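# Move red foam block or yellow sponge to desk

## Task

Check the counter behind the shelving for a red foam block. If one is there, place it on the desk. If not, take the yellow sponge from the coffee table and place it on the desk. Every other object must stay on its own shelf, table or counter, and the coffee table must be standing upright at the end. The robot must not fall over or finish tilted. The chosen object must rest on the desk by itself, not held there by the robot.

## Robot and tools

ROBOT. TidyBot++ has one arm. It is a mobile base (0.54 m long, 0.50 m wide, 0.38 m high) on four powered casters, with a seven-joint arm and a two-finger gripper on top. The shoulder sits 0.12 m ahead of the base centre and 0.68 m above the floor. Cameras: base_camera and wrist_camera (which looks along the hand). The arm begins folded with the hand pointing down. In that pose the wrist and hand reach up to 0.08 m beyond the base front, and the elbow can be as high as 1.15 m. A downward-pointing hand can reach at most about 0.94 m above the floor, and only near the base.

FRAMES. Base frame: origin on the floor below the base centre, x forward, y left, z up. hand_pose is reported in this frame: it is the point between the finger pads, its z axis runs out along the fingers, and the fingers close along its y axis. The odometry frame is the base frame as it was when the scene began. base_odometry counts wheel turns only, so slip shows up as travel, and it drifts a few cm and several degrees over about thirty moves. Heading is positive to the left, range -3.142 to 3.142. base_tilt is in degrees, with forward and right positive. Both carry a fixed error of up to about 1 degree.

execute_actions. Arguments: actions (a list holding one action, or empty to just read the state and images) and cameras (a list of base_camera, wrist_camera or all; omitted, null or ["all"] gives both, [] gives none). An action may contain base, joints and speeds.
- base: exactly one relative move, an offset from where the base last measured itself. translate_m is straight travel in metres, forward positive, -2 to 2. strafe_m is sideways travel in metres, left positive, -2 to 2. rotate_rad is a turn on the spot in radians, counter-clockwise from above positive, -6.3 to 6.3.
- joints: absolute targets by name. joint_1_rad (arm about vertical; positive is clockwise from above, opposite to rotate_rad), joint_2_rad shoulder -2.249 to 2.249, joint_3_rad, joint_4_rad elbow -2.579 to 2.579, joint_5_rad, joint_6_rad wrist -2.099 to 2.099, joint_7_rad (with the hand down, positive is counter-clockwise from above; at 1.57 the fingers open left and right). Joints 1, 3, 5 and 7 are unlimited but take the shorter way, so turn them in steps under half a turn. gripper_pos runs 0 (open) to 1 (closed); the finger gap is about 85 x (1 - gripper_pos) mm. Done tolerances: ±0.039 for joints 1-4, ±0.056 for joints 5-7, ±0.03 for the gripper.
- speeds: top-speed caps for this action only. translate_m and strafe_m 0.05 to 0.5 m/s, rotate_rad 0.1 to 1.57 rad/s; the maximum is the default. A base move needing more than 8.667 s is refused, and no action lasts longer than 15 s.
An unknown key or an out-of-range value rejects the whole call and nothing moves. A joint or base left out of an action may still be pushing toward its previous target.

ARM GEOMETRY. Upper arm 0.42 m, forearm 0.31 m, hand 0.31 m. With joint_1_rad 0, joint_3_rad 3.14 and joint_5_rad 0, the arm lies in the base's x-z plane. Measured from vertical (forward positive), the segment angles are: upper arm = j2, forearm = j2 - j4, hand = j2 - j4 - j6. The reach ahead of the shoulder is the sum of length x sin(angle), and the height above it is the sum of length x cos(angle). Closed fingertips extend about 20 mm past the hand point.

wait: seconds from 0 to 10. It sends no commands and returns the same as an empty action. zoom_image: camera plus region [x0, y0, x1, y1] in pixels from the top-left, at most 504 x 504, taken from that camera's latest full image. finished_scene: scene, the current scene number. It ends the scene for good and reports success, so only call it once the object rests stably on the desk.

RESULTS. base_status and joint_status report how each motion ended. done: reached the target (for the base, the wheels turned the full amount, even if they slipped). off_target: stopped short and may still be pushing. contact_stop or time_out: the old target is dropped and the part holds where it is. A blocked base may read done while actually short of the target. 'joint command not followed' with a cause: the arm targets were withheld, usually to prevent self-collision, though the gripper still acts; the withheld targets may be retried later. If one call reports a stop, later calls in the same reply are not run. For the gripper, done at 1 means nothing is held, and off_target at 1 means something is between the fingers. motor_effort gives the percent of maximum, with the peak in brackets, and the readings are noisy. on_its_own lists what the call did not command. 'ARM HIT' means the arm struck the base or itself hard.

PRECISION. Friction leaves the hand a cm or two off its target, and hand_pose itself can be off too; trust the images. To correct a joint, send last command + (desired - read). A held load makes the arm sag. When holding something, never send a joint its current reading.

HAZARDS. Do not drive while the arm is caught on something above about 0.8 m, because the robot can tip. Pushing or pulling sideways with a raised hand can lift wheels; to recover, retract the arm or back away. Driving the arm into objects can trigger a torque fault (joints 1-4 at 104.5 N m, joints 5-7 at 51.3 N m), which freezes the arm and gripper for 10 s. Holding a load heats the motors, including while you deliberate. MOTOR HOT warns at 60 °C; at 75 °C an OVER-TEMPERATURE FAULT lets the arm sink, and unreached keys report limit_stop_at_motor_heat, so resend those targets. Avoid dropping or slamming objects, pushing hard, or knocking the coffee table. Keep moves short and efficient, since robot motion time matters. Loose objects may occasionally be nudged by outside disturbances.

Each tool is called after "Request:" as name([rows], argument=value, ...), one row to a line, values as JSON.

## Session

Request:
execute_actions(actions=[])

Scene clock: 0.00 s.
base_odometry: x=+0.000 y=+0.000 heading=+0.000 (m, m, rad; odometry frame)
base_tilt: forward=-0.4 right=+0.6 (deg)
base_status: not commanded
joint_positions: joint_1_rad=-0.055 joint_2_rad=-0.329 joint_3_rad=+3.141 joint_4_rad=-2.556 joint_5_rad=+0.020 joint_6_rad=-0.838 joint_7_rad=+1.609 gripper_pos=+0.000
joint_status: not commanded
motor_effort: joint_1_rad=+0 joint_2_rad=-1 joint_3_rad=+1 joint_4_rad=+14 joint_5_rad=+0 joint_6_rad=+1 joint_7_rad=+0 (%)
hand_pose: x=+0.2558 y=+0.0043 z=+0.5778 quat_wxyz=(+0.007, +0.998, +0.053, +0.038) (m; base frame)
pictures: base_camera, wrist_camera
Images, in order (width x height): base_camera 644x364, wrist_camera 644x476.

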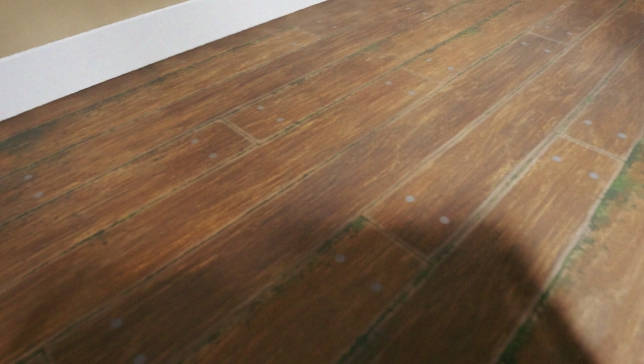

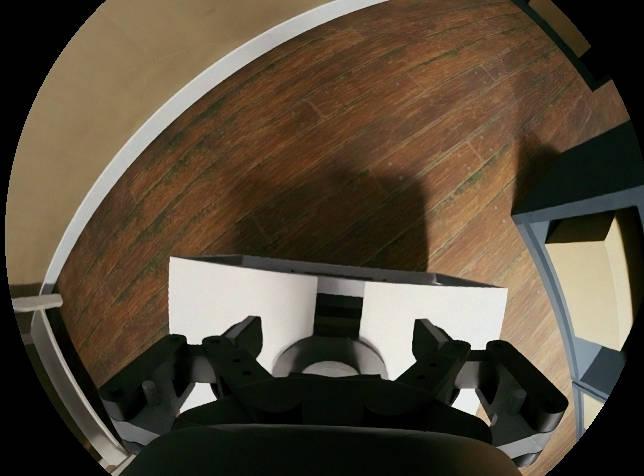

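Request:
execute_actions([
  {"base":{"rotate_rad":-0.82},"joints":{"joint_1_rad":0.0,"joint_6_rad":-0.55}},
])

Scene clock: 2.53 s.
base_odometry: x=+0.000 y=+0.000 heading=-0.819 (m, m, rad; odometry frame)
base_tilt: forward=-0.4 right=+0.5 (deg)
base_status: done
joint_positions: joint_1_rad=-0.014 joint_2_rad=-0.329 joint_3_rad=+3.141 joint_4_rad=-2.556 joint_5_rad=+0.020 joint_6_rad=-0.550 joint_7_rad=+1.609 gripper_pos=+0.000
joint_status: all done
motor_effort: joint_1_rad=+0(1) joint_2_rad=-4(5) joint_3_rad=+1(1) joint_4_rad=+15(16) joint_5_rad=+0(0) joint_6_rad=+4(4) joint_7_rad=+0(1) (%)
hand_pose: x=+0.3433 y=+0.0012 z=+0.5975 quat_wxyz=(+0.009, +0.983, +0.033, +0.181) (m; base frame)
pictures: base_camera, wrist_camera
Images, in order (width x height): base_camera 644x364, wrist_camera 644x476.

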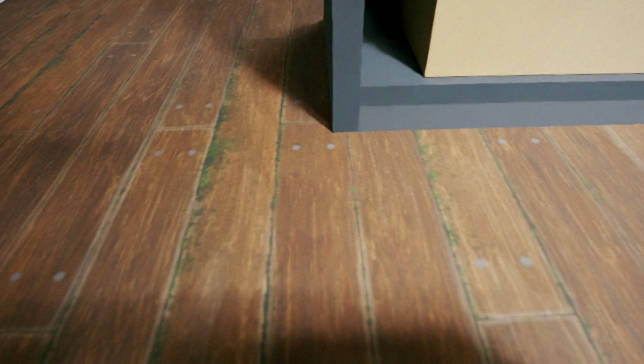

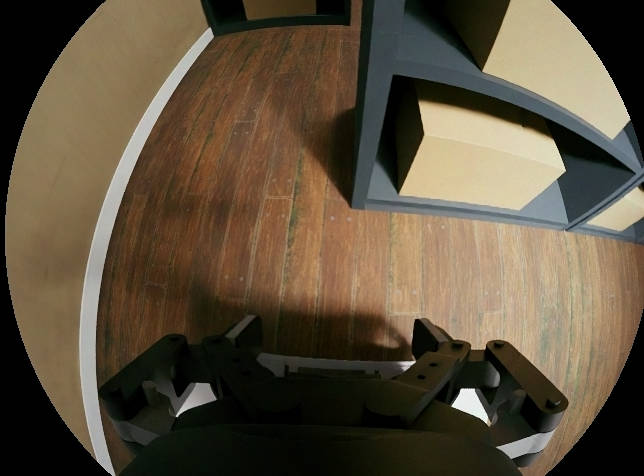

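Request:
execute_actions([
  {"base":{"strafe_m":0.44},"joints":{"joint_2_rad":-0.3,"joint_4_rad":-1.6,"joint_6_rad":-1.2}},
])

Scene clock: 9.37 s.
base_odometry: x=+0.322 y=+0.300 heading=-0.820 (m, m, rad; odometry frame)
base_tilt: forward=-0.4 right=+0.6 (deg)
base_status: done
joint_positions: joint_1_rad=-0.014 joint_2_rad=-0.313 joint_3_rad=+3.140 joint_4_rad=-1.623 joint_5_rad=+0.020 joint_6_rad=-1.179 joint_7_rad=+1.609 gripper_pos=+0.000
joint_status: all done
motor_effort: joint_1_rad=+0(1) joint_2_rad=-9(10) joint_3_rad=+1(2) joint_4_rad=+20(20) joint_5_rad=-1(0) joint_6_rad=+7(8) joint_7_rad=+0(0) (%)
hand_pose: x=+0.4822 y=+0.0012 z=+0.9163 quat_wxyz=(+0.014, +0.947, +0.026, +0.321) (m; base frame)
pictures: base_camera, wrist_camera
Images, in order (width x height): base_camera 644x364, wrist_camera 644x476.

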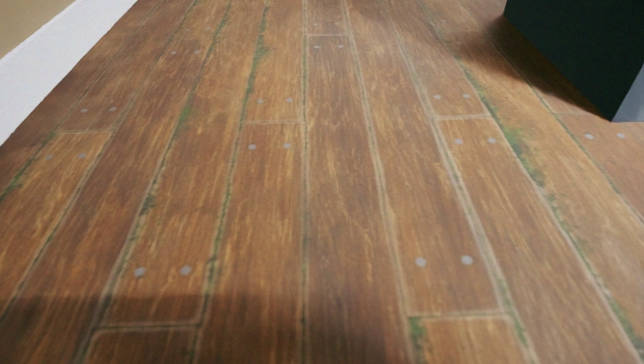

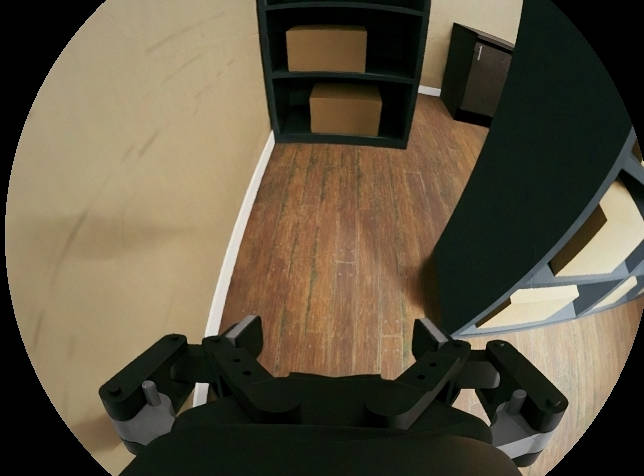

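Request:
execute_actions([
  {"base":{"translate_m":1.2},"joints":{"joint_1_rad":0.8,"joint_4_rad":-0.9,"joint_6_rad":-1.3}},
])

Scene clock: 15.57 s.
base_odometry: x=+1.142 y=-0.577 heading=-0.820 (m, m, rad; odometry frame)
base_tilt: forward=-0.4 right=+0.6 (deg)
base_status: done
joint_positions: joint_1_rad=+0.784 joint_2_rad=-0.300 joint_3_rad=+3.140 joint_4_rad=-0.922 joint_5_rad=+0.020 joint_6_rad=-1.279 joint_7_rad=+1.609 gripper_pos=+0.000
joint_status: all done
motor_effort: joint_1_rad=+0(2) joint_2_rad=-5(9) joint_3_rad=+1(1) joint_4_rad=+15(21) joint_5_rad=-1(1) joint_6_rad=+9(10) joint_7_rad=+0(0) (%)
hand_pose: x=+0.3666 y=-0.2523 z=+1.2381 quat_wxyz=(+0.241, +0.757, -0.299, +0.529) (m; base frame)
pictures: base_camera, wrist_camera
Images, in order (width x height): base_camera 644x364, wrist_camera 644x476.

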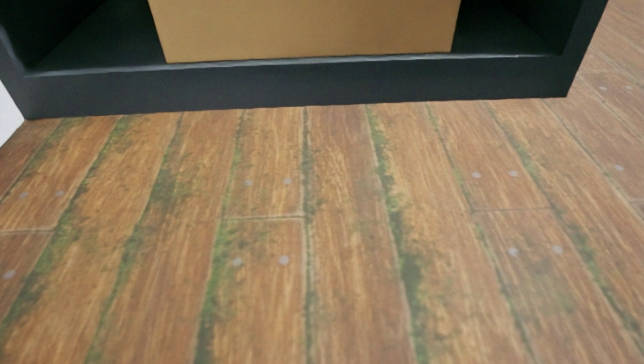

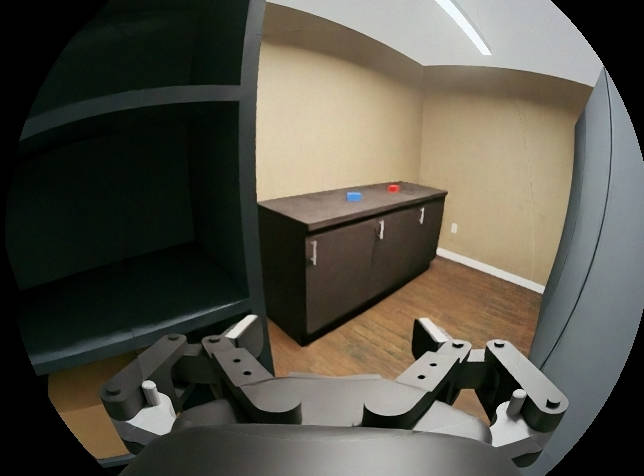

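Request:
execute_actions([
  {"base":{"rotate_rad":0.05},"joints":{"joint_1_rad":1.3}},
], cameras=[])

Request:
execute_actions([
  {"base":{"translate_m":0.31},"joints":{"joint_1_rad":1.57,"joint_6_rad":-1.95}},
])

Scene clock: 18.70 s.
base_odometry: x=+1.142 y=-0.577 heading=-0.769 (m, m, rad; odometry frame)
base_tilt: forward=-0.4 right=+0.5 (deg)
base_status: done
joint_positions: joint_1_rad=+1.284 joint_2_rad=-0.299 joint_3_rad=+3.140 joint_4_rad=-0.922 joint_5_rad=+0.020 joint_6_rad=-1.279 joint_7_rad=+1.609 gripper_pos=+0.000
joint_status: all done
motor_effort: joint_1_rad=+0(1) joint_2_rad=-4(7) joint_3_rad=+1(2) joint_4_rad=+15(16) joint_5_rad=+0(1) joint_6_rad=+9(9) joint_7_rad=+0(0) (%)
hand_pose: x=+0.2155 y=-0.3402 z=+1.2380 quat_wxyz=(+0.364, +0.660, -0.477, +0.453) (m; base frame)
pictures: none
No camera images: the call's "cameras" was empty. Leave "cameras" out to get every camera's image.

Scene clock: 20.63 s.
base_odometry: x=+1.365 y=-0.792 heading=-0.769 (m, m, rad; odometry frame)
base_tilt: forward=-0.4 right=+0.5 (deg)
base_status: done
joint_positions: joint_1_rad=+1.553 joint_2_rad=-0.299 joint_3_rad=+3.139 joint_4_rad=-0.922 joint_5_rad=+0.020 joint_6_rad=-1.936 joint_7_rad=+1.609 gripper_pos=+0.000
joint_status: all done
motor_effort: joint_1_rad=+0(2) joint_2_rad=-3(6) joint_3_rad=+0(2) joint_4_rad=+13(16) joint_5_rad=-1(1) joint_6_rad=+6(10) joint_7_rad=+0(1) (%)
hand_pose: x=+0.1196 y=-0.2304 z=+1.0793 quat_wxyz=(+0.211, +0.693, -0.661, +0.195) (m; base frame)
pictures: base_camera, wrist_camera
Images, in order (width x height): base_camera 644x364, wrist_camera 644x476.

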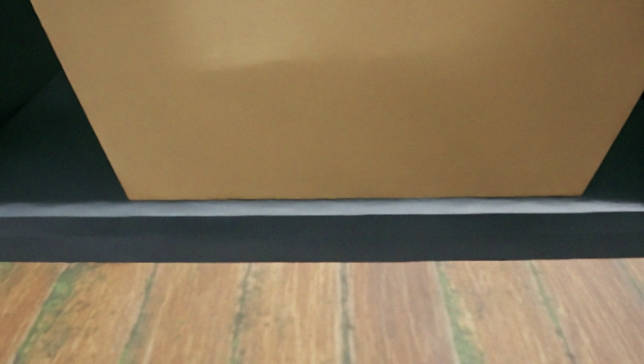

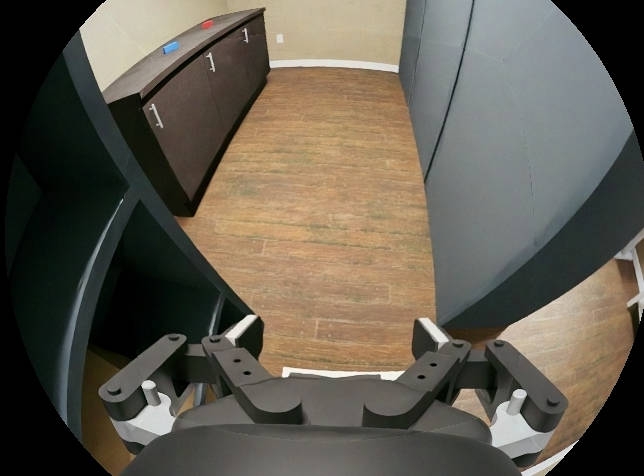

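Request:
execute_actions([
  {"base":{"strafe_m":-1.9},"joints":{"joint_1_rad":0.7}},
], cameras=["base_camera"])

Request:
execute_actions([
  {"base":{"translate_m":0.3},"joints":{"joint_1_rad":-0.015,"joint_2_rad":0.0,"joint_4_rad":-0.7,"joint_6_rad":-1.8,"joint_7_rad":1.55}},
])

Scene clock: 28.67 s.
base_odometry: x=+0.045 y=-2.159 heading=-0.768 (m, m, rad; odometry frame)
base_tilt: forward=-0.4 right=+0.6 (deg)
base_status: done
joint_positions: joint_1_rad=+0.717 joint_2_rad=-0.299 joint_3_rad=+3.139 joint_4_rad=-0.921 joint_5_rad=+0.020 joint_6_rad=-1.936 joint_7_rad=+1.609 gripper_pos=+0.000
joint_status: all done
motor_effort: joint_1_rad=-1(1) joint_2_rad=-3(5) joint_3_rad=+1(1) joint_4_rad=+13(14) joint_5_rad=+0(1) joint_6_rad=+5(6) joint_7_rad=+0(0) (%)
hand_pose: x=+0.2905 y=-0.1541 z=+1.0794 quat_wxyz=(+0.113, +0.902, -0.323, +0.264) (m; base frame)
pictures: base_camera
Images, in order (width x height): base_camera 644x364.

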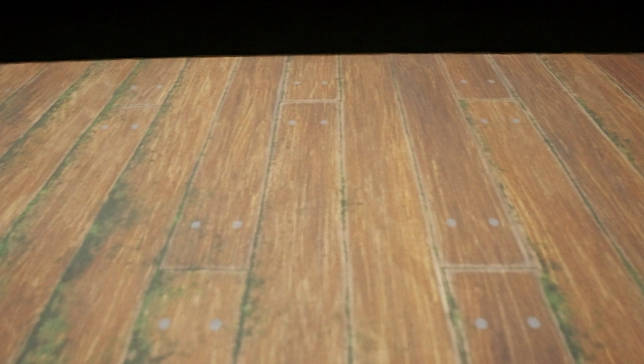

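Scene clock: 30.77 s.
base_odometry: x=+0.261 y=-2.368 heading=-0.769 (m, m, rad; odometry frame)
base_tilt: forward=-0.4 right=+0.5 (deg)
base_status: done
joint_positions: joint_1_rad=+0.000 joint_2_rad=+0.002 joint_3_rad=+3.139 joint_4_rad=-0.726 joint_5_rad=+0.020 joint_6_rad=-1.819 joint_7_rad=+1.578 gripper_pos=+0.000
joint_status: all done
motor_effort: joint_1_rad=-1(1) joint_2_rad=-16(21) joint_3_rad=+1(2) joint_4_rad=+15(16) joint_5_rad=+0(2) joint_6_rad=+6(6) joint_7_rad=+0(0) (%)
hand_pose: x=+0.5033 y=-0.0037 z=+1.0792 quat_wxyz=(+0.009, +0.956, -0.001, +0.293) (m; base frame)
pictures: base_camera, wrist_camera
Images, in order (width x height): base_camera 644x364, wrist_camera 644x476.

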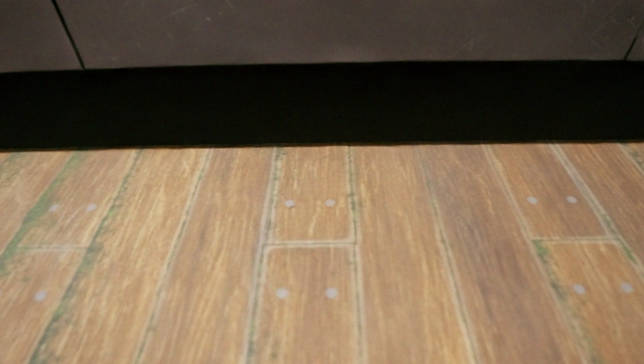

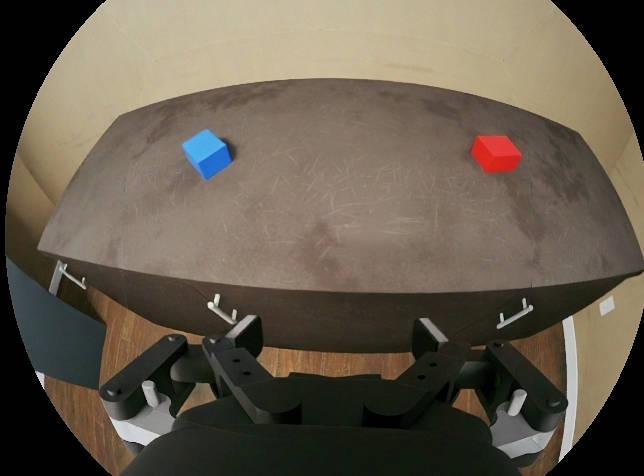

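Request:
execute_actions([
  {"base":{"strafe_m":-0.33}},
], cameras=[])

Request:
execute_actions([
  {"base":{"translate_m":0.22},"joints":{"joint_2_rad":0.12,"joint_6_rad":-1.85}},
])

Scene clock: 35.20 s.
base_odometry: x=+0.032 y=-2.605 heading=-0.768 (m, m, rad; odometry frame)
base_tilt: forward=-0.4 right=+0.5 (deg)
base_status: done
joint_positions: joint_1_rad=-0.003 joint_2_rad=+0.002 joint_3_rad=+3.141 joint_4_rad=-0.726 joint_5_rad=+0.020 joint_6_rad=-1.819 joint_7_rad=+1.578 gripper_pos=+0.000
joint_status: not commanded
motor_effort: joint_1_rad=-1(2) joint_2_rad=-16(18) joint_3_rad=+1(3) joint_4_rad=+15(16) joint_5_rad=-1(0) joint_6_rad=+6(6) joint_7_rad=+0(1) (%)
hand_pose: x=+0.5032 y=-0.0033 z=+1.0794 quat_wxyz=(+0.009, +0.956, +0.000, +0.293) (m; base frame)
pictures: none
No camera images: the call's "cameras" was empty. Leave "cameras" out to get every camera's image.

Scene clock: 37.10 s.
base_odometry: x=+0.190 y=-2.759 heading=-0.769 (m, m, rad; odometry frame)
base_tilt: forward=-0.4 right=+0.5 (deg)
base_status: done
joint_positions: joint_1_rad=-0.003 joint_2_rad=+0.128 joint_3_rad=+3.141 joint_4_rad=-0.718 joint_5_rad=+0.020 joint_6_rad=-1.830 joint_7_rad=+1.578 gripper_pos=+0.000
joint_status: all done
motor_effort: joint_1_rad=+0(0) joint_2_rad=-22(28) joint_3_rad=+0(1) joint_4_rad=+15(16) joint_5_rad=+0(0) joint_6_rad=+5(7) joint_7_rad=+0(0) (%)
hand_pose: x=+0.5477 y=-0.0031 z=+1.0294 quat_wxyz=(+0.009, +0.973, +0.000, +0.231) (m; base frame)
pictures: base_camera, wrist_camera
Images, in order (width x height): base_camera 644x364, wrist_camera 644x476.

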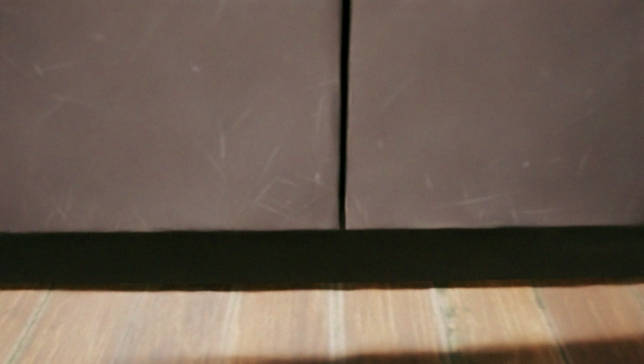

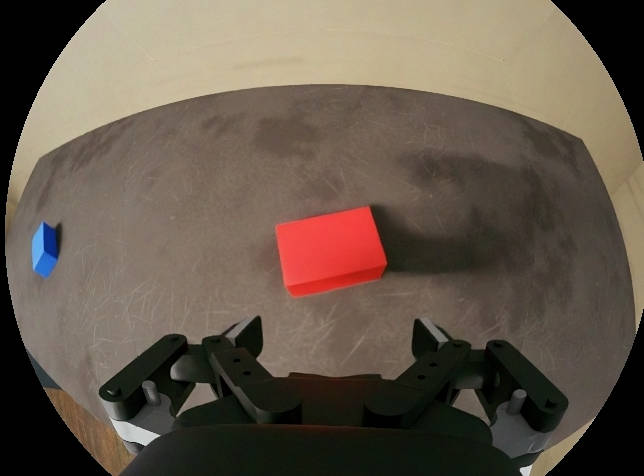

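Request:
execute_actions([
  {"base":{"translate_m":0.07},"joints":{"joint_2_rad":0.3,"joint_4_rad":-0.47,"joint_6_rad":-2.06,"joint_7_rad":0.21}},
])

Scene clock: 42.77 s.
base_odometry: x=+0.240 y=-2.808 heading=-0.769 (m, m, rad; odometry frame)
base_tilt: forward=-0.4 right=+0.5 (deg)
base_status: done
joint_positions: joint_1_rad=-0.003 joint_2_rad=+0.288 joint_3_rad=+3.141 joint_4_rad=-0.493 joint_5_rad=+0.020 joint_6_rad=-2.040 joint_7_rad=+0.217 gripper_pos=+0.000
joint_status: all done
motor_effort: joint_1_rad=+0(2) joint_2_rad=-27(30) joint_3_rad=+1(0) joint_4_rad=+14(16) joint_5_rad=+0(0) joint_6_rad=+3(5) joint_7_rad=+0(0) (%)
hand_pose: x=+0.5577 y=-0.0027 z=+1.0130 quat_wxyz=(-0.094, +0.767, -0.622, +0.129) (m; base frame)
pictures: base_camera, wrist_camera
Images, in order (width x height): base_camera 644x364, wrist_camera 644x476.

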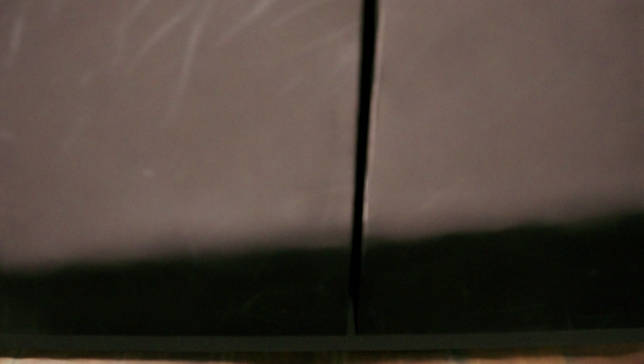

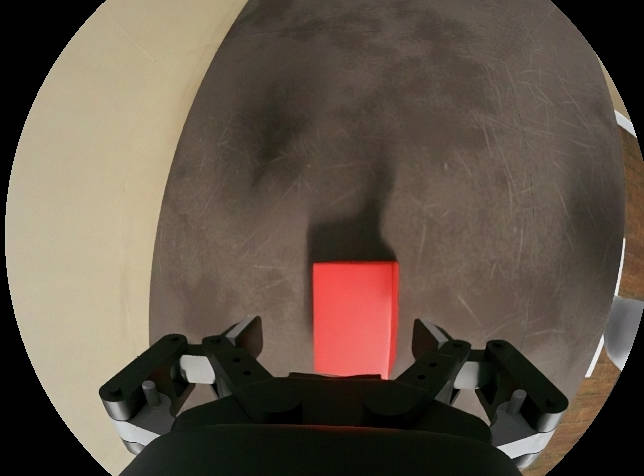

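Request:
execute_actions([
  {"joints":{"joint_2_rad":0.325,"joint_4_rad":-0.615,"joint_6_rad":-1.995}},
], cameras=["wrist_camera"])

Scene clock: 46.90 s.
base_odometry: x=+0.240 y=-2.808 heading=-0.769 (m, m, rad; odometry frame)
base_tilt: forward=-0.4 right=+0.5 (deg)
base_status: not commanded
joint_positions: joint_1_rad=-0.003 joint_2_rad=+0.323 joint_3_rad=+3.141 joint_4_rad=-0.594 joint_5_rad=+0.020 joint_6_rad=-2.015 joint_7_rad=+0.217 gripper_pos=+0.000
joint_status: all done
motor_effort: joint_1_rad=+0(1) joint_2_rad=-30(32) joint_3_rad=+0(0) joint_4_rad=+15(16) joint_5_rad=+0(1) joint_6_rad=+3(4) joint_7_rad=+0(0) (%)
hand_pose: x=+0.5670 y=-0.0027 z=+0.9674 quat_wxyz=(-0.059, +0.773, -0.626, +0.087) (m; base frame)
pictures: wrist_camera
Images, in order (width x height): wrist_camera 644x476.

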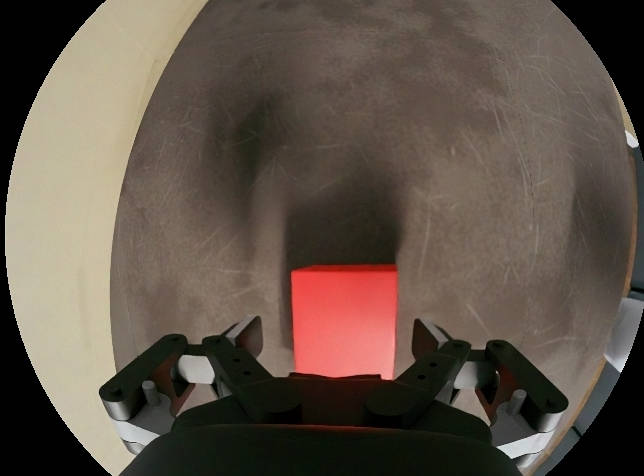

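Request:
execute_actions([
  {"joints":{"joint_4_rad":-0.74,"joint_6_rad":-1.95}},
], cameras=["wrist_camera"])

Scene clock: 49.73 s.
base_odometry: x=+0.240 y=-2.808 heading=-0.769 (m, m, rad; odometry frame)
base_tilt: forward=-0.4 right=+0.5 (deg)
base_status: not commanded
joint_positions: joint_1_rad=-0.003 joint_2_rad=+0.325 joint_3_rad=+3.141 joint_4_rad=-0.719 joint_5_rad=+0.020 joint_6_rad=-1.971 joint_7_rad=+0.217 gripper_pos=+0.000
joint_status: all done
motor_effort: joint_1_rad=+0(0) joint_2_rad=-30(31) joint_3_rad=+0(0) joint_4_rad=+15(17) joint_5_rad=+0(0) joint_6_rad=+2(3) joint_7_rad=+0(0) (%)
hand_pose: x=+0.5646 y=-0.0028 z=+0.9298 quat_wxyz=(-0.033, +0.776, -0.627, +0.055) (m; base frame)
pictures: wrist_camera
Images, in order (width x height): wrist_camera 644x476.

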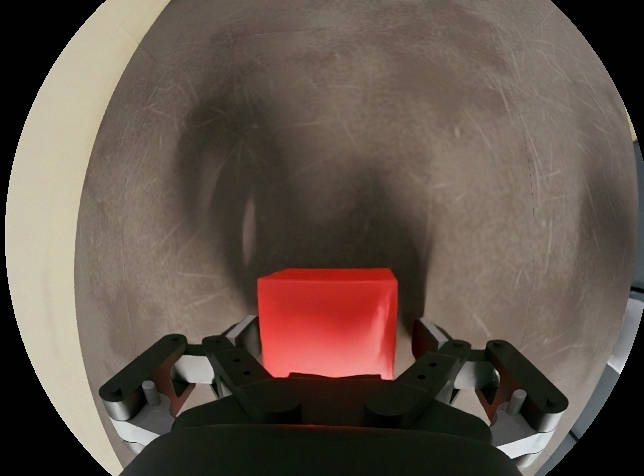

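Request:
execute_actions([
  {"joints":{"gripper_pos":1}},
], cameras=[])

Request:
execute_actions([
  {"joints":{"joint_2_rad":0.2}},
], cameras=["wrist_camera"])

Request:
execute_actions([
  {"base":{"translate_m":-0.59},"joints":{"joint_1_rad":-1.57,"joint_2_rad":-0.3,"joint_7_rad":1.57}},
])

Scene clock: 54.97 s.
base_odometry: x=+0.240 y=-2.808 heading=-0.769 (m, m, rad; odometry frame)
base_tilt: forward=-0.4 right=+0.5 (deg)
base_status: not commanded
joint_positions: joint_1_rad=-0.003 joint_2_rad=+0.315 joint_3_rad=+3.141 joint_4_rad=-0.722 joint_5_rad=+0.020 joint_6_rad=-1.969 joint_7_rad=+0.217 gripper_pos=+0.372
joint_status: gripper_pos off_target (ended at +0.372, target +1.000)
motor_effort: joint_1_rad=+0(1) joint_2_rad=-27(30) joint_3_rad=+0(0) joint_4_rad=+14(16) joint_5_rad=+0(1) joint_6_rad=+2(4) joint_7_rad=+0(0) (%)
hand_pose: x=+0.5623 y=-0.0029 z=+0.9333 quat_wxyz=(-0.036, +0.776, -0.627, +0.058) (m; base frame)
pictures: none
No camera images: the call's "cameras" was empty. Leave "cameras" out to get every camera's image.

Scene clock: 56.27 s.
base_odometry: x=+0.240 y=-2.808 heading=-0.769 (m, m, rad; odometry frame)
base_tilt: forward=-0.4 right=+0.6 (deg)
base_status: not commanded
joint_positions: joint_1_rad=-0.003 joint_2_rad=+0.197 joint_3_rad=+3.141 joint_4_rad=-0.724 joint_5_rad=+0.020 joint_6_rad=-1.969 joint_7_rad=+0.217 gripper_pos=+0.372
joint_status: all done
motor_effort: joint_1_rad=-1(1) joint_2_rad=-25(33) joint_3_rad=+0(0) joint_4_rad=+15(17) joint_5_rad=+0(0) joint_6_rad=+3(4) joint_7_rad=+1(0) (%)
hand_pose: x=+0.5291 y=-0.0029 z=+0.9832 quat_wxyz=(-0.072, +0.771, -0.624, +0.103) (m; base frame)
pictures: wrist_camera
Images, in order (width x height): wrist_camera 644x476.

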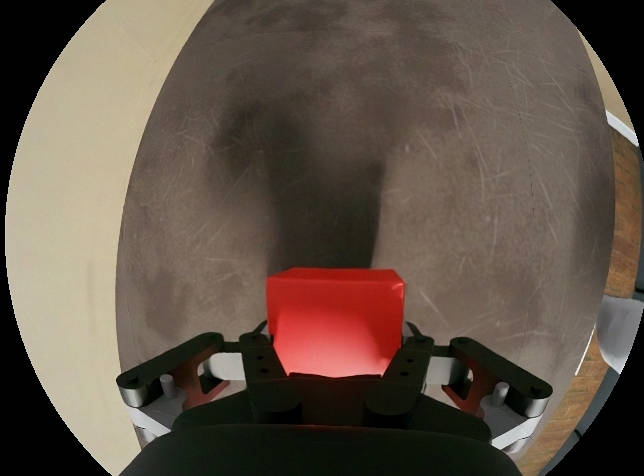

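Scene clock: 59.03 s.
base_odometry: x=-0.184 y=-2.397 heading=-0.769 (m, m, rad; odometry frame)
base_tilt: forward=-0.4 right=+0.5 (deg)
base_status: done
joint_positions: joint_1_rad=-1.553 joint_2_rad=-0.290 joint_3_rad=+3.137 joint_4_rad=-0.724 joint_5_rad=+0.020 joint_6_rad=-1.967 joint_7_rad=+1.545 gripper_pos=+0.372
joint_status: all done
motor_effort: joint_1_rad=-1(2) joint_2_rad=-1(30) joint_3_rad=+1(3) joint_4_rad=+11(16) joint_5_rad=+0(1) joint_6_rad=+7(8) joint_7_rad=+0(0) (%)
hand_pose: x=+0.1256 y=+0.2219 z=+1.1405 quat_wxyz=(-0.252, +0.676, +0.641, +0.260) (m; base frame)
pictures: base_camera, wrist_camera
Images, in order (width x height): base_camera 644x364, wrist_camera 644x476.

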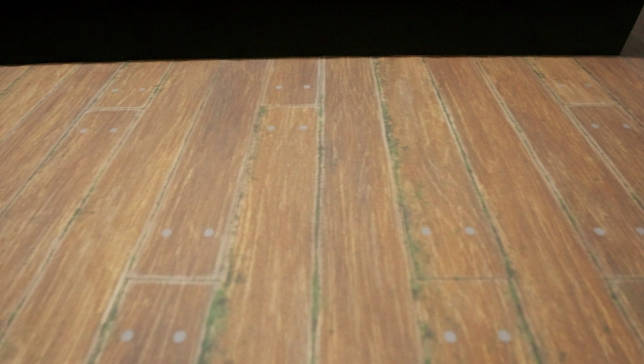

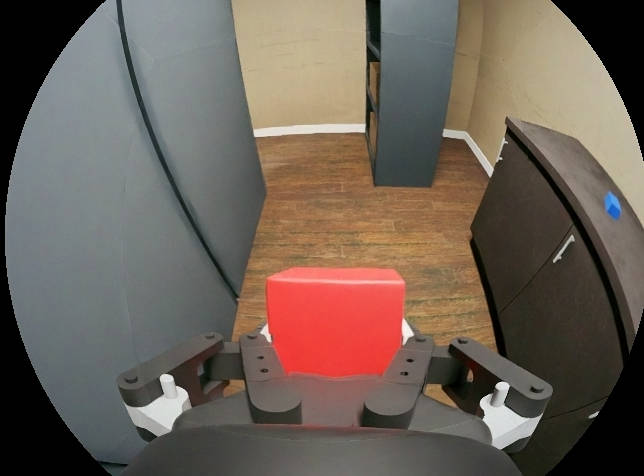

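Request:
execute_actions([
  {"base":{"strafe_m":1.4}},
], cameras=["wrist_camera"])

Request:
execute_actions([
  {"base":{"strafe_m":0.87},"joints":{"joint_1_rad":-3.14}},
])

Scene clock: 64.90 s.
base_odometry: x=+0.789 y=-1.390 heading=-0.769 (m, m, rad; odometry frame)
base_tilt: forward=-0.4 right=+0.6 (deg)
base_status: done
joint_positions: joint_1_rad=-1.553 joint_2_rad=-0.295 joint_3_rad=+3.137 joint_4_rad=-0.724 joint_5_rad=+0.020 joint_6_rad=-1.967 joint_7_rad=+1.545 gripper_pos=+0.372
joint_status: not commanded
motor_effort: joint_1_rad=+0(0) joint_2_rad=+1(5) joint_3_rad=+1(1) joint_4_rad=+11(12) joint_5_rad=+0(0) joint_6_rad=+7(8) joint_7_rad=+0(0) (%)
hand_pose: x=+0.1256 y=+0.2195 z=+1.1417 quat_wxyz=(-0.254, +0.676, +0.641, +0.261) (m; base frame)
pictures: wrist_camera
Images, in order (width x height): wrist_camera 644x476.

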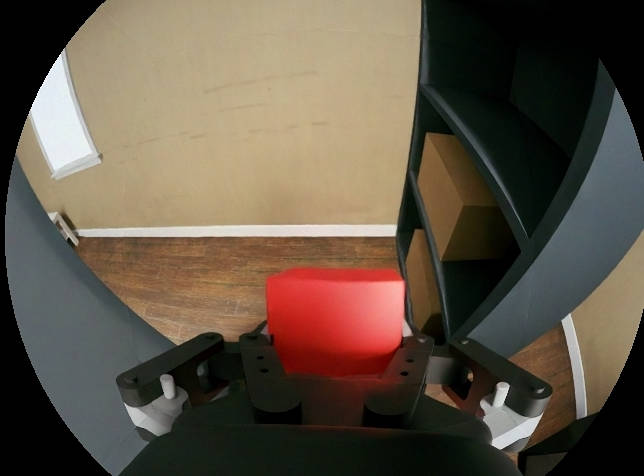

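Scene clock: 68.00 s.
base_odometry: x=+1.394 y=-0.765 heading=-0.768 (m, m, rad; odometry frame)
base_tilt: forward=-0.4 right=+0.5 (deg)
base_status: done
joint_positions: joint_1_rad=-3.123 joint_2_rad=-0.302 joint_3_rad=+3.137 joint_4_rad=-0.724 joint_5_rad=+0.020 joint_6_rad=-1.967 joint_7_rad=+1.545 gripper_pos=+0.372
joint_status: all done
motor_effort: joint_1_rad=-1(0) joint_2_rad=-1(4) joint_3_rad=+0(1) joint_4_rad=+11(12) joint_5_rad=-1(0) joint_6_rad=+7(8) joint_7_rad=+0(0) (%)
hand_pose: x=-0.0971 y=+0.0067 z=+1.1432 quat_wxyz=(-0.368, +0.025, +0.930, +0.005) (m; base frame)
pictures: base_camera, wrist_camera
Images, in order (width x height): base_camera 644x364, wrist_camera 644x476.

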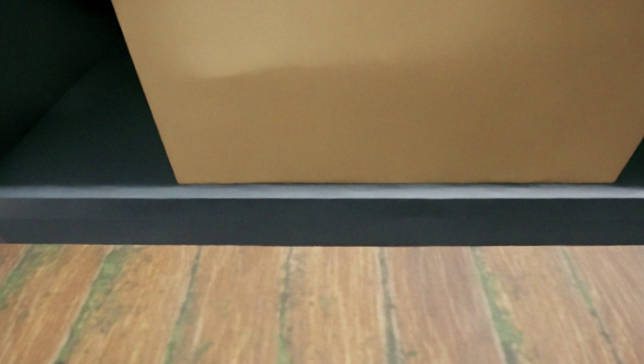

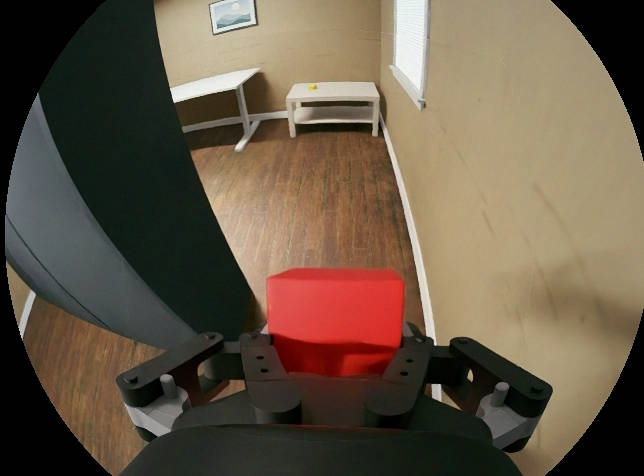

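Request:
execute_actions([
  {"base":{"translate_m":-1.6},"joints":{"joint_1_rad":1.6}},
], cameras=["base_camera"])

Request:
execute_actions([
  {"base":{"rotate_rad":-2.38},"joints":{"joint_1_rad":0.0,"joint_4_rad":-1.0}},
])

Scene clock: 75.37 s.
base_odometry: x=+0.243 y=+0.348 heading=-0.768 (m, m, rad; odometry frame)
base_tilt: forward=-0.4 right=+0.6 (deg)
base_status: done
joint_positions: joint_1_rad=-4.666 joint_2_rad=-0.303 joint_3_rad=+3.137 joint_4_rad=-0.724 joint_5_rad=+0.020 joint_6_rad=-1.967 joint_7_rad=+1.545 gripper_pos=+0.372
joint_status: all done
motor_effort: joint_1_rad=-1(1) joint_2_rad=+1(6) joint_3_rad=+1(2) joint_4_rad=+11(12) joint_5_rad=-1(1) joint_6_rad=+7(8) joint_7_rad=+0(0) (%)
hand_pose: x=+0.1062 y=-0.2155 z=+1.1434 quat_wxyz=(-0.268, -0.630, +0.684, -0.253) (m; base frame)
pictures: base_camera
Images, in order (width x height): base_camera 644x364.

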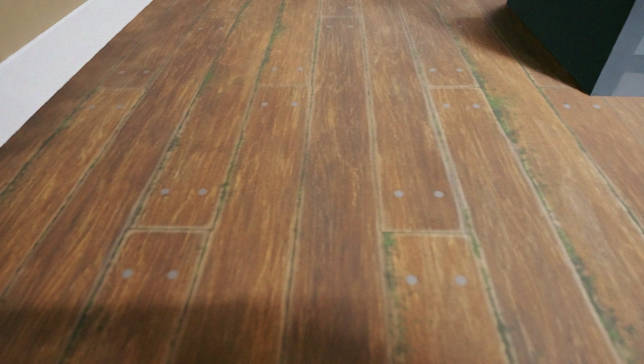

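Scene clock: 78.17 s.
base_odometry: x=+0.243 y=+0.348 heading=+3.136 (m, m, rad; odometry frame)
base_tilt: forward=-0.4 right=+0.6 (deg)
base_status: done
joint_positions: joint_1_rad=-6.265 joint_2_rad=-0.302 joint_3_rad=+3.137 joint_4_rad=-0.974 joint_5_rad=+0.020 joint_6_rad=-1.967 joint_7_rad=+1.545 gripper_pos=+0.372
joint_status: all done
motor_effort: joint_1_rad=-1(1) joint_2_rad=-2(4) joint_3_rad=+0(2) joint_4_rad=+14(14) joint_5_rad=-1(0) joint_6_rad=+6(8) joint_7_rad=+0(0) (%)
hand_pose: x=+0.3394 y=-0.0068 z=+1.0569 quat_wxyz=(-0.007, -0.968, +0.025, -0.249) (m; base frame)
pictures: base_camera, wrist_camera
Images, in order (width x height): base_camera 644x364, wrist_camera 644x476.

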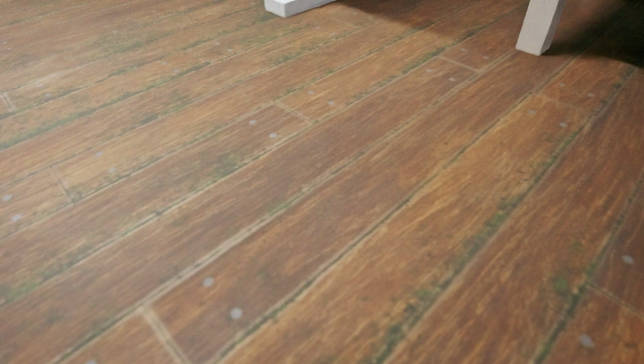

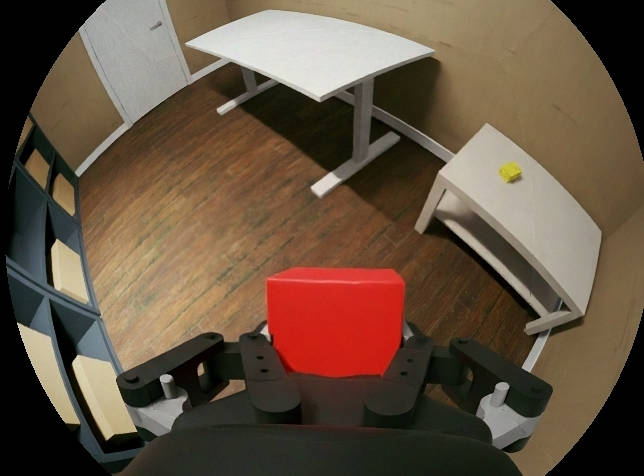

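Request:
execute_actions([
  {"base":{"translate_m":0.68},"joints":{"joint_1_rad":-0.1,"joint_2_rad":0.35,"joint_4_rad":-0.85,"joint_6_rad":-1.8}},
])

Scene clock: 82.23 s.
base_odometry: x=-0.437 y=+0.353 heading=+3.135 (m, m, rad; odometry frame)
base_tilt: forward=-0.4 right=+0.5 (deg)
base_status: done
joint_positions: joint_1_rad=-6.365 joint_2_rad=+0.360 joint_3_rad=+3.137 joint_4_rad=-0.877 joint_5_rad=+0.020 joint_6_rad=-1.816 joint_7_rad=+1.545 gripper_pos=+0.372
joint_status: all done
motor_effort: joint_1_rad=+0(1) joint_2_rad=-33(38) joint_3_rad=+0(2) joint_4_rad=+17(18) joint_5_rad=+0(0) joint_6_rad=+2(6) joint_7_rad=+1(0) (%)
hand_pose: x=+0.5907 y=+0.0357 z=+0.8685 quat_wxyz=(-0.006, -0.999, -0.027, -0.045) (m; base frame)
pictures: base_camera, wrist_camera
Images, in order (width x height): base_camera 644x364, wrist_camera 644x476.

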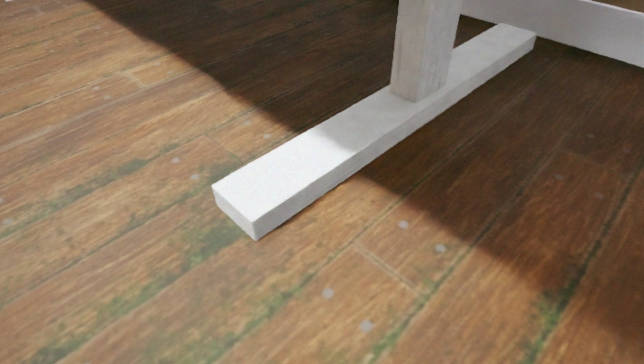

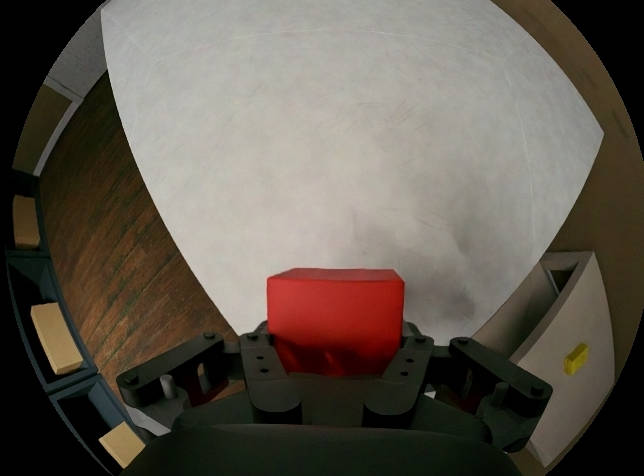

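Request:
execute_actions([
  {"joints":{"joint_2_rad":0.56,"joint_6_rad":-1.68}},
], cameras=[])

Request:
execute_actions([
  {"joints":{"joint_2_rad":0.61,"joint_6_rad":-1.65}},
], cameras=["wrist_camera"])

Scene clock: 85.60 s.
base_odometry: x=-0.437 y=+0.353 heading=+3.135 (m, m, rad; odometry frame)
base_tilt: forward=-0.4 right=+0.5 (deg)
base_status: not commanded
joint_positions: joint_1_rad=-6.365 joint_2_rad=+0.566 joint_3_rad=+3.137 joint_4_rad=-0.871 joint_5_rad=+0.020 joint_6_rad=-1.697 joint_7_rad=+1.545 gripper_pos=+0.372
joint_status: all done
motor_effort: joint_1_rad=+0(1) joint_2_rad=-41(46) joint_3_rad=+0(0) joint_4_rad=+17(18) joint_5_rad=+0(1) joint_6_rad=+1(2) joint_7_rad=+0(0) (%)
hand_pose: x=+0.6568 y=+0.0411 z=+0.7675 quat_wxyz=(-0.008, -1.000, -0.028, -0.004) (m; base frame)
pictures: none
No camera images: the call's "cameras" was empty. Leave "cameras" out to get every camera's image.

Scene clock: 86.70 s.
base_odometry: x=-0.437 y=+0.353 heading=+3.135 (m, m, rad; odometry frame)
base_tilt: forward=-0.4 right=+0.5 (deg)
base_status: not commanded
joint_positions: joint_1_rad=-6.365 joint_2_rad=+0.603 joint_3_rad=+3.137 joint_4_rad=-0.867 joint_5_rad=+0.020 joint_6_rad=-1.669 joint_7_rad=+1.545 gripper_pos=+0.372
joint_status: all done
motor_effort: joint_1_rad=+0(1) joint_2_rad=-41(45) joint_3_rad=+0(0) joint_4_rad=+17(17) joint_5_rad=-1(0) joint_6_rad=+1(3) joint_7_rad=+0(0) (%)
hand_pose: x=+0.6693 y=+0.0421 z=+0.7485 quat_wxyz=(-0.009, -1.000, -0.029, -0.001) (m; base frame)
pictures: wrist_camera
Images, in order (width x height): wrist_camera 644x476.

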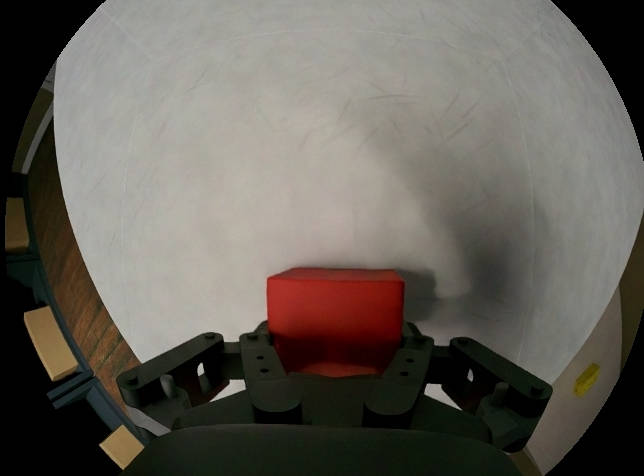

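Request:
execute_actions([
  {"joints":{"gripper_pos":0}},
], cameras=[])

Request:
execute_actions([
  {"joints":{"joint_2_rad":0.42}},
], cameras=["wrist_camera"])

Scene clock: 90.43 s.
base_odometry: x=-0.437 y=+0.353 heading=+3.135 (m, m, rad; odometry frame)
base_tilt: forward=-0.3 right=+0.6 (deg)
base_status: not commanded
joint_positions: joint_1_rad=-6.365 joint_2_rad=+0.604 joint_3_rad=+3.137 joint_4_rad=-0.867 joint_5_rad=+0.020 joint_6_rad=-1.669 joint_7_rad=+1.545 gripper_pos=+0.000
joint_status: all done
motor_effort: joint_1_rad=+0(1) joint_2_rad=-41(43) joint_3_rad=+0(0) joint_4_rad=+17(17) joint_5_rad=-1(1) joint_6_rad=+1(1) joint_7_rad=+0(0) (%)
hand_pose: x=+0.6694 y=+0.0421 z=+0.7480 quat_wxyz=(-0.009, -1.000, -0.029, -0.001) (m; base frame)
pictures: none
No camera images: the call's "cameras" was empty. Leave "cameras" out to get every camera's image.

Scene clock: 91.97 s.
base_odometry: x=-0.437 y=+0.353 heading=+3.135 (m, m, rad; odometry frame)
base_tilt: forward=-0.3 right=+0.5 (deg)
base_status: not commanded
joint_positions: joint_1_rad=-6.365 joint_2_rad=+0.416 joint_3_rad=+3.137 joint_4_rad=-0.866 joint_5_rad=+0.020 joint_6_rad=-1.669 joint_7_rad=+1.545 gripper_pos=+0.000
joint_status: all done
motor_effort: joint_1_rad=+0(0) joint_2_rad=-36(44) joint_3_rad=+0(0) joint_4_rad=+17(18) joint_5_rad=+0(1) joint_6_rad=+3(3) joint_7_rad=+0(1) (%)
hand_pose: x=+0.6476 y=+0.0404 z=+0.8509 quat_wxyz=(-0.003, -0.995, -0.028, -0.096) (m; base frame)
pictures: wrist_camera
Images, in order (width x height): wrist_camera 644x476.

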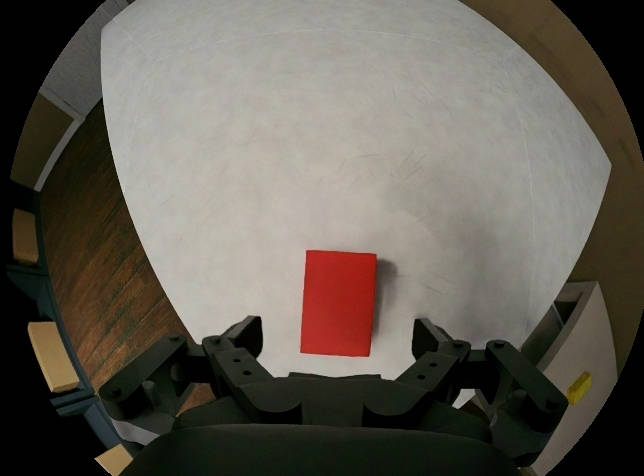

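Request:
finished_scene(scene=2)

The scene is finished: the task was done.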